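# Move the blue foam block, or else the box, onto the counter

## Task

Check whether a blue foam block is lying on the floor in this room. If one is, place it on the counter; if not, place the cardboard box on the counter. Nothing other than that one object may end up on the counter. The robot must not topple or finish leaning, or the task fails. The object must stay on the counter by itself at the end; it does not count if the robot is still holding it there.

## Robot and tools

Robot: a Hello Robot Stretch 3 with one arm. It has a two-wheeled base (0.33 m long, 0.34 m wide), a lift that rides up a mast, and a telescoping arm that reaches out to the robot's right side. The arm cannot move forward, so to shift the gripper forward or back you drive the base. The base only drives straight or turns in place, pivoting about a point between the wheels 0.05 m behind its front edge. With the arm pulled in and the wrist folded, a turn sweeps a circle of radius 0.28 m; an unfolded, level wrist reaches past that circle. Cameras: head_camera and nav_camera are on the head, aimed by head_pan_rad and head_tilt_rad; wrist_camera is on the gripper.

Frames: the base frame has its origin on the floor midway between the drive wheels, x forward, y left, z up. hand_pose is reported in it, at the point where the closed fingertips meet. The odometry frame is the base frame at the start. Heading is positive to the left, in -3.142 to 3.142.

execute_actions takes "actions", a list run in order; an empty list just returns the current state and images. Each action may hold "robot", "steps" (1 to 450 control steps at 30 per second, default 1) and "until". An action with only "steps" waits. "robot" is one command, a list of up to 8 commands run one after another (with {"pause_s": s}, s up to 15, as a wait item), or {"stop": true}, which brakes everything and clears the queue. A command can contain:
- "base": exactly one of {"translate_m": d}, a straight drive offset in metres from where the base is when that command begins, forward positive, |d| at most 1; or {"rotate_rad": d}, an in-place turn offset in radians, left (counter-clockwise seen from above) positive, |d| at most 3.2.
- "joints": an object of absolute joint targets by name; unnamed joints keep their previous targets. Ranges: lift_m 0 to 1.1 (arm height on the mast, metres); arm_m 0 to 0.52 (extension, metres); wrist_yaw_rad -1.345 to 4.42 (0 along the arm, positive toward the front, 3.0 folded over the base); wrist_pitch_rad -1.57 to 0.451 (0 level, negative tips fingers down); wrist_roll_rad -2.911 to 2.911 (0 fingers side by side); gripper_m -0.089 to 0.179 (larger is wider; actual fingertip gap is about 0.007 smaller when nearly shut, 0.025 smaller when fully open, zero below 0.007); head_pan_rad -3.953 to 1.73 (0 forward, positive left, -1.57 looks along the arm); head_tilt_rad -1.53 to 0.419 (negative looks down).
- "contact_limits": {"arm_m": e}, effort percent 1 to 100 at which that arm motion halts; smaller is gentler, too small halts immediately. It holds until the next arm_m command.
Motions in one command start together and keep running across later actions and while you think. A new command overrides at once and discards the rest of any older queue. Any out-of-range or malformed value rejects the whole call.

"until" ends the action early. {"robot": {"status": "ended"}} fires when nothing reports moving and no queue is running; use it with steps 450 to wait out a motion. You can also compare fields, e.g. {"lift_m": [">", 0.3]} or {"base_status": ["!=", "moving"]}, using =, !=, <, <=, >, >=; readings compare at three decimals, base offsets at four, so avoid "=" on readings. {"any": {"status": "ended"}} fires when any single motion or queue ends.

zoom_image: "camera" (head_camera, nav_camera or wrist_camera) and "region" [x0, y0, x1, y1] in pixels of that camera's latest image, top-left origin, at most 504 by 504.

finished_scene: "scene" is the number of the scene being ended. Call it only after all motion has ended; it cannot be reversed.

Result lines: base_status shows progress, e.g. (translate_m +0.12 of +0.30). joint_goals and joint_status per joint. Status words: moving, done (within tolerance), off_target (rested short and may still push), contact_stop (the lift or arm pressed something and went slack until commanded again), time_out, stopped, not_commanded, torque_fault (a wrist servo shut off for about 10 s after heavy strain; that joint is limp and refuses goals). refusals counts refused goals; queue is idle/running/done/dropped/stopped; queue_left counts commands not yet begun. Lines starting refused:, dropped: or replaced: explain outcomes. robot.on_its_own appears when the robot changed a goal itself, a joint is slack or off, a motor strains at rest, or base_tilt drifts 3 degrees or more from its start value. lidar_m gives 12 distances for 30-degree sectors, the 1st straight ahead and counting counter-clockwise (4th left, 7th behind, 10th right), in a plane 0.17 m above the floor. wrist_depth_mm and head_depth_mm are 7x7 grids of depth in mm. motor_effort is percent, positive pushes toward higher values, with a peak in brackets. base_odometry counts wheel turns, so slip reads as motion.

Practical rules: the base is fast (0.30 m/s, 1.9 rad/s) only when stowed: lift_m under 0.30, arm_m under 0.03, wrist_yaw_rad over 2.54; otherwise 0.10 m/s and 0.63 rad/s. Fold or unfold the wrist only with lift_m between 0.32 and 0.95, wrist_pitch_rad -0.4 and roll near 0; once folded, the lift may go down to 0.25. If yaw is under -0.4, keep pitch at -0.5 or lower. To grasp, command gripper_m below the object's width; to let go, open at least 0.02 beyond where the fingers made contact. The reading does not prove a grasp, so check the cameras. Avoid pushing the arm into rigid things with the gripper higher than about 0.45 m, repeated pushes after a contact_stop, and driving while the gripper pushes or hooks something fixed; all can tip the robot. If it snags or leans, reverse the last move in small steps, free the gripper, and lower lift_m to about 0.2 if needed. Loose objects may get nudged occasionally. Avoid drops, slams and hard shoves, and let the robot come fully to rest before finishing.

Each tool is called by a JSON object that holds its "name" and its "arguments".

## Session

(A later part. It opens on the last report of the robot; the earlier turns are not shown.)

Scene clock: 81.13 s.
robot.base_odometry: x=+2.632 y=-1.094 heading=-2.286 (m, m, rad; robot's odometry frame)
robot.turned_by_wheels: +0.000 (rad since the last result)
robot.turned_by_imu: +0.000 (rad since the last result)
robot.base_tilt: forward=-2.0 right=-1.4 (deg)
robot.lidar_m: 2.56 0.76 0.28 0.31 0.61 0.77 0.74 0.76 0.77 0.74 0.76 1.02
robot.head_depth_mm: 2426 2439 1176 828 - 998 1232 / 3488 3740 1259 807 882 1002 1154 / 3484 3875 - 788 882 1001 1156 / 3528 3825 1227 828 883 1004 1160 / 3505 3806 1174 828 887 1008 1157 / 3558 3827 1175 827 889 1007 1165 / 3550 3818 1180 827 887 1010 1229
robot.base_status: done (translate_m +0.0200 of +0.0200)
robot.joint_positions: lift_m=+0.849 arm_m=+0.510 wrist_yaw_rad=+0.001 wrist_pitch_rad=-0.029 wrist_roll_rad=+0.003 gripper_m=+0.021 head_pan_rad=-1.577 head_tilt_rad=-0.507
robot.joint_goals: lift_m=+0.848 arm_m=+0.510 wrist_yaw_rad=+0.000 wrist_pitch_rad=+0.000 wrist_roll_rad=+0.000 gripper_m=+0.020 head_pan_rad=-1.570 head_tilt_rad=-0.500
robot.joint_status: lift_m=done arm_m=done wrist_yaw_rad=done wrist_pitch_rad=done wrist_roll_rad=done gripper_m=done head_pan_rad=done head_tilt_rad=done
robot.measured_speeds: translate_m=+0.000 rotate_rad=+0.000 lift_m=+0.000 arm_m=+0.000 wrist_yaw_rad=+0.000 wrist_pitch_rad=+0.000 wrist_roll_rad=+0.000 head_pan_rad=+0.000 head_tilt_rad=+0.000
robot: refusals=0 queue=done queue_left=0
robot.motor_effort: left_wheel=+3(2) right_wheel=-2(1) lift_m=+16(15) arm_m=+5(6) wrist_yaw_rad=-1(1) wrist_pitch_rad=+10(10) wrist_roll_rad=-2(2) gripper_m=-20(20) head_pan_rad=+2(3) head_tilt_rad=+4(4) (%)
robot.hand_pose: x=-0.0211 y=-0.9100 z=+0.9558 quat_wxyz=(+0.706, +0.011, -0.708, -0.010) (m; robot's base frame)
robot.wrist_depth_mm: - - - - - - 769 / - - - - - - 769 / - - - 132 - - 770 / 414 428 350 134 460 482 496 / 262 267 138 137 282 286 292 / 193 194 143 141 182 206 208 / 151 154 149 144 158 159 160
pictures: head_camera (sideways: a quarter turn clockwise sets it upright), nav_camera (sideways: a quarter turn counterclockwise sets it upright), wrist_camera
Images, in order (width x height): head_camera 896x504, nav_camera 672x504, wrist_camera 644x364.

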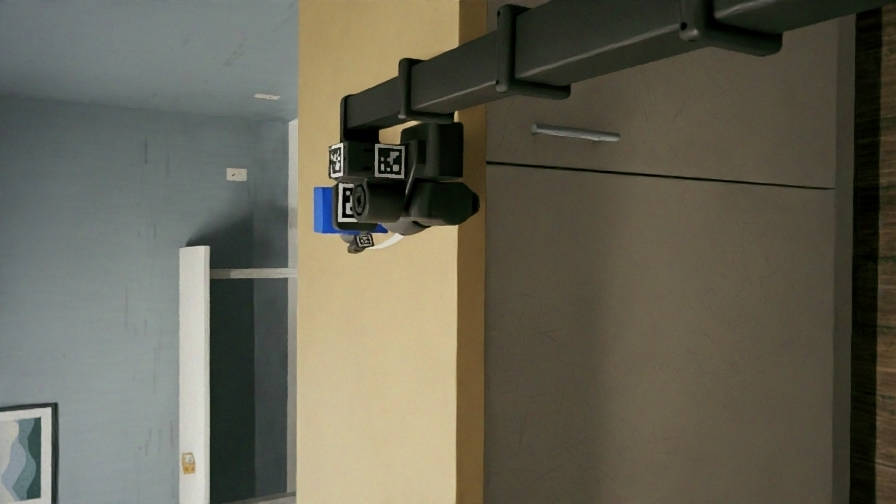

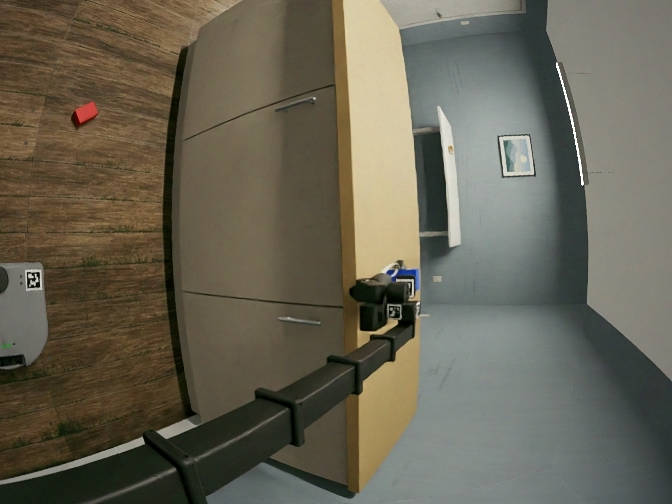

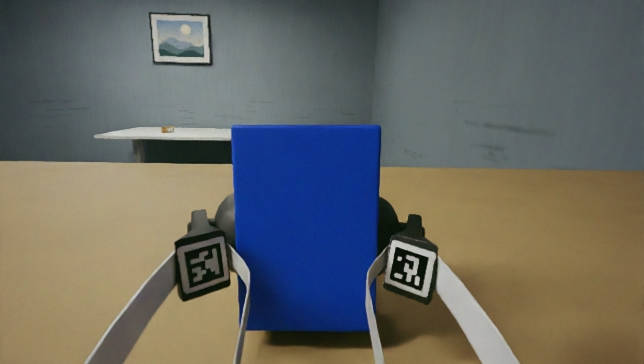

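{"name": "execute_actions", "arguments": {"actions": [{"robot":[{"joints":{"lift_m":0.84}},{"joints":{"gripper_m":0.14}},{"joints":{"arm_m":0.36}}],"steps":450,"until":{"robot":{"status":"ended"}}}]}}

Scene clock: 81.67 s.
robot.base_odometry: x=+2.632 y=-1.094 heading=-2.286 (m, m, rad; robot's odometry frame)
robot.turned_by_wheels: +0.000 (rad since the last result)
robot.turned_by_imu: +0.000 (rad since the last result)
robot.base_tilt: forward=-1.9 right=-1.4 (deg)
robot.lidar_m: 2.57 0.76 0.28 0.31 0.61 0.77 0.74 0.76 0.77 0.74 0.76 1.02
robot.head_depth_mm: 2430 2412 1182 832 - - 1233 / 3463 3651 1272 827 880 996 1145 / 3556 3852 1267 791 880 1001 1156 / 3592 3795 1230 831 886 1001 1160 / 3543 3843 1180 830 888 1003 1160 / 3555 3818 1182 831 889 1006 1162 / 3564 3781 1187 830 887 1006 1164
robot.base_status: done (translate_m +0.0200 of +0.0200)
robot.joint_positions: lift_m=+0.841 arm_m=+0.510 wrist_yaw_rad=+0.001 wrist_pitch_rad=-0.005 wrist_roll_rad=-0.004 gripper_m=+0.021 head_pan_rad=-1.577 head_tilt_rad=-0.507
robot.joint_goals: lift_m=+0.841 arm_m=+0.510 wrist_yaw_rad=+0.000 wrist_pitch_rad=+0.000 wrist_roll_rad=+0.000 gripper_m=+0.020 head_pan_rad=-1.570 head_tilt_rad=-0.500
robot.joint_status: lift_m=contact_stop arm_m=done wrist_yaw_rad=done wrist_pitch_rad=done wrist_roll_rad=done gripper_m=done head_pan_rad=done head_tilt_rad=done
robot.measured_speeds: translate_m=+0.000 rotate_rad=+0.000 lift_m=+0.000 arm_m=+0.000 wrist_yaw_rad=+0.000 wrist_pitch_rad=+0.000 wrist_roll_rad=+0.000 head_pan_rad=+0.000 head_tilt_rad=+0.000
robot: refusals=0 queue=dropped queue_left=0
robot.on_its_own: lift_m is slack since a contact_stop, until your next command for it
robot.motor_effort: left_wheel=+2(2) right_wheel=-2(2) lift_m=+34(35) arm_m=+5(5) wrist_yaw_rad=-2(1) wrist_pitch_rad=+1(10) wrist_roll_rad=+2(3) gripper_m=-20(19) head_pan_rad=+3(1) head_tilt_rad=+4(5) (%)
robot.hand_pose: x=-0.0211 y=-0.9107 z=+0.9544 quat_wxyz=(+0.709, +0.003, -0.705, -0.002) (m; robot's base frame)
robot.wrist_depth_mm: - - - - - - 772 / - - - - - - 774 / - - - 132 - - 766 / 443 459 371 134 509 539 565 / 269 276 138 137 297 302 313 / 194 196 143 141 185 211 214 / 152 154 149 145 160 162 163
pictures: head_camera (sideways: a quarter turn clockwise sets it upright), nav_camera (sideways: a quarter turn counterclockwise sets it upright), wrist_camera
dropped: robot: command 0 of its queue: lift_m: contact_stop
Images, in order (width x height): head_camera 896x504, nav_camera 672x504, wrist_camera 644x364.

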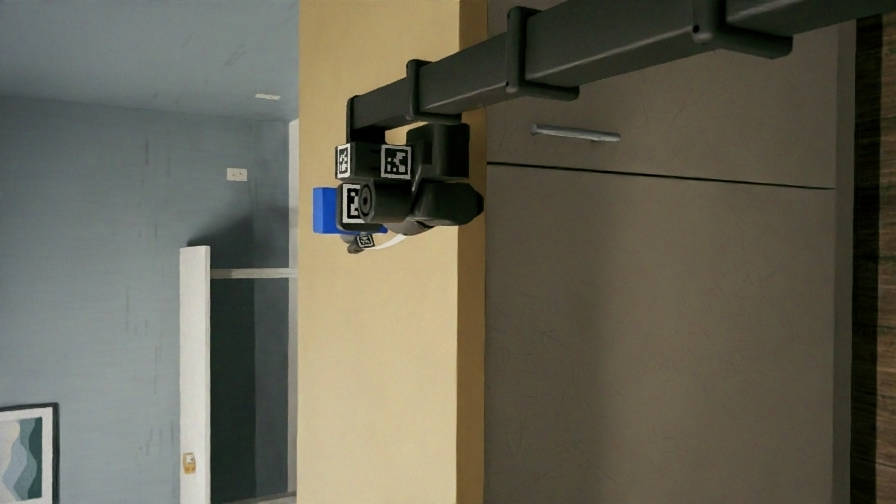

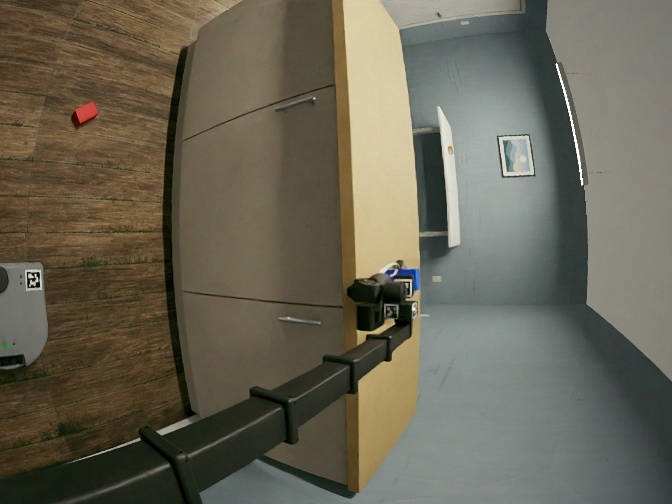

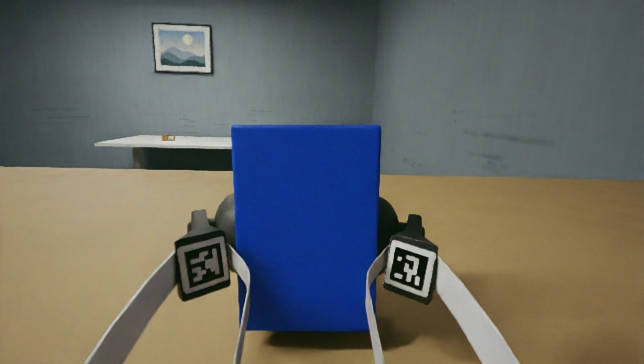

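{"name": "execute_actions", "arguments": {"actions": [{"robot":[{"joints":{"gripper_m":0.14}},{"joints":{"lift_m":0.855}},{"joints":{"arm_m":0.36}}],"steps":450,"until":{"robot":{"status":"ended"}}}]}}

Scene clock: 86.37 s.
robot.base_odometry: x=+2.632 y=-1.094 heading=-2.286 (m, m, rad; robot's odometry frame)
robot.turned_by_wheels: +0.000 (rad since the last result)
robot.turned_by_imu: -0.001 (rad since the last result)
robot.base_tilt: forward=-2.0 right=-1.3 (deg)
robot.lidar_m: 2.57 0.76 0.28 0.31 0.61 0.77 0.74 0.76 0.77 0.74 0.76 1.02
robot.head_depth_mm: 2455 2436 1179 826 - 1019 1148 / 3442 3654 1181 - 900 1000 1144 / 3503 3861 1177 - 893 1000 1156 / 3520 3816 1180 827 884 1001 1160 / 3553 3733 1180 829 888 1005 1154 / 3546 3756 1174 826 884 1005 1165 / 3522 3869 1177 828 890 1007 1166
robot.base_status: done (translate_m +0.0200 of +0.0200)
robot.joint_positions: lift_m=+0.854 arm_m=+0.360 wrist_yaw_rad=+0.001 wrist_pitch_rad=-0.017 wrist_roll_rad=-0.004 gripper_m=+0.140 head_pan_rad=-1.577 head_tilt_rad=-0.507
robot.joint_goals: lift_m=+0.855 arm_m=+0.360 wrist_yaw_rad=+0.000 wrist_pitch_rad=+0.000 wrist_roll_rad=+0.000 gripper_m=+0.140 head_pan_rad=-1.570 head_tilt_rad=-0.500
robot.joint_status: lift_m=done arm_m=done wrist_yaw_rad=done wrist_pitch_rad=done wrist_roll_rad=done gripper_m=done head_pan_rad=done head_tilt_rad=done
robot.measured_speeds: translate_m=+0.000 rotate_rad=+0.000 lift_m=+0.000 arm_m=+0.000 wrist_yaw_rad=+0.000 wrist_pitch_rad=+0.000 wrist_roll_rad=+0.000 head_pan_rad=+0.000 head_tilt_rad=+0.000
robot: refusals=0 queue=done queue_left=0
robot.motor_effort: left_wheel=+3(3) right_wheel=-1(2) lift_m=+53(55) arm_m=-5(5) wrist_yaw_rad=-2(1) wrist_pitch_rad=+6(6) wrist_roll_rad=+2(2) gripper_m=+1(95) head_pan_rad=+3(3) head_tilt_rad=+4(4) (%)
robot.hand_pose: x=-0.0211 y=-0.7611 z=+0.9646 quat_wxyz=(+0.709, +0.007, -0.705, -0.006) (m; robot's base frame)
robot.wrist_depth_mm: - - - - - - 778 / - - - - - - 776 / - - - - - - 781 / 453 470 491 283 527 553 575 / 286 329 297 287 310 347 327 / 218 200 214 218 221 - 229 / 157 165 167 170 172 174 181
pictures: head_camera (sideways: a quarter turn clockwise sets it upright), nav_camera (sideways: a quarter turn counterclockwise sets it upright), wrist_camera
Images, in order (width x height): head_camera 896x504, nav_camera 672x504, wrist_camera 644x364.

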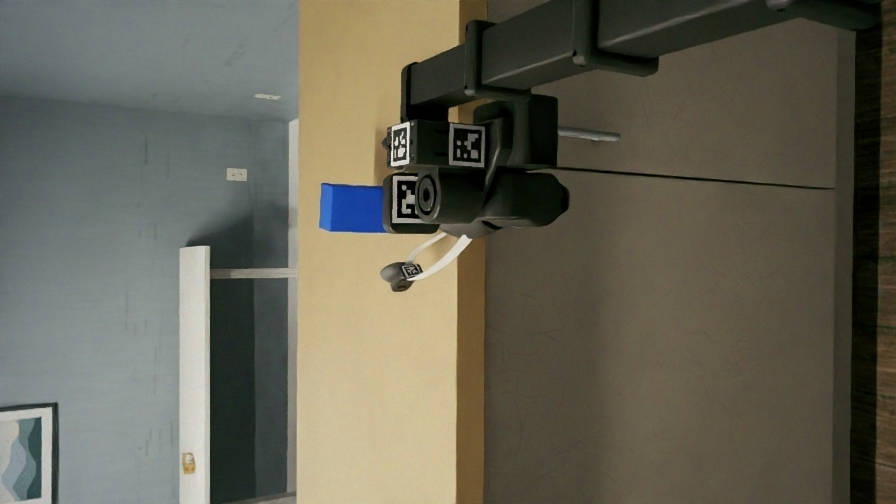

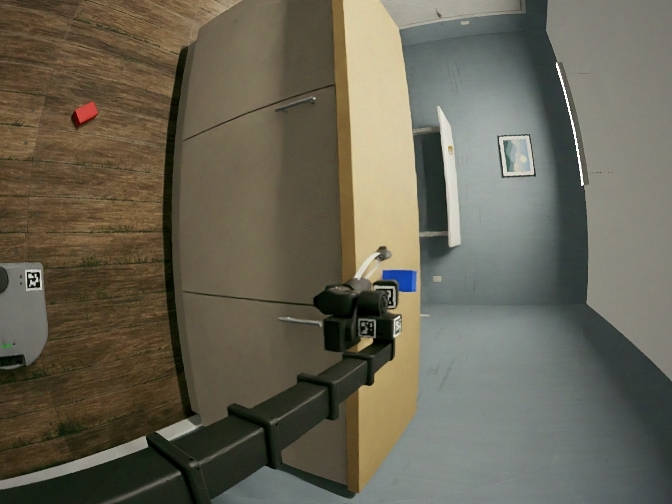

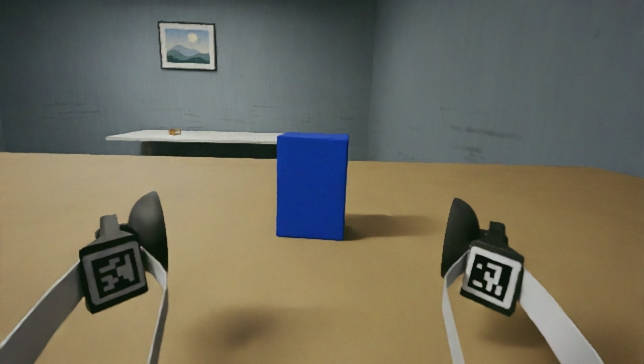

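{"name": "finished_scene", "arguments": {"scene": 1}}

The scene is finished: the task was done.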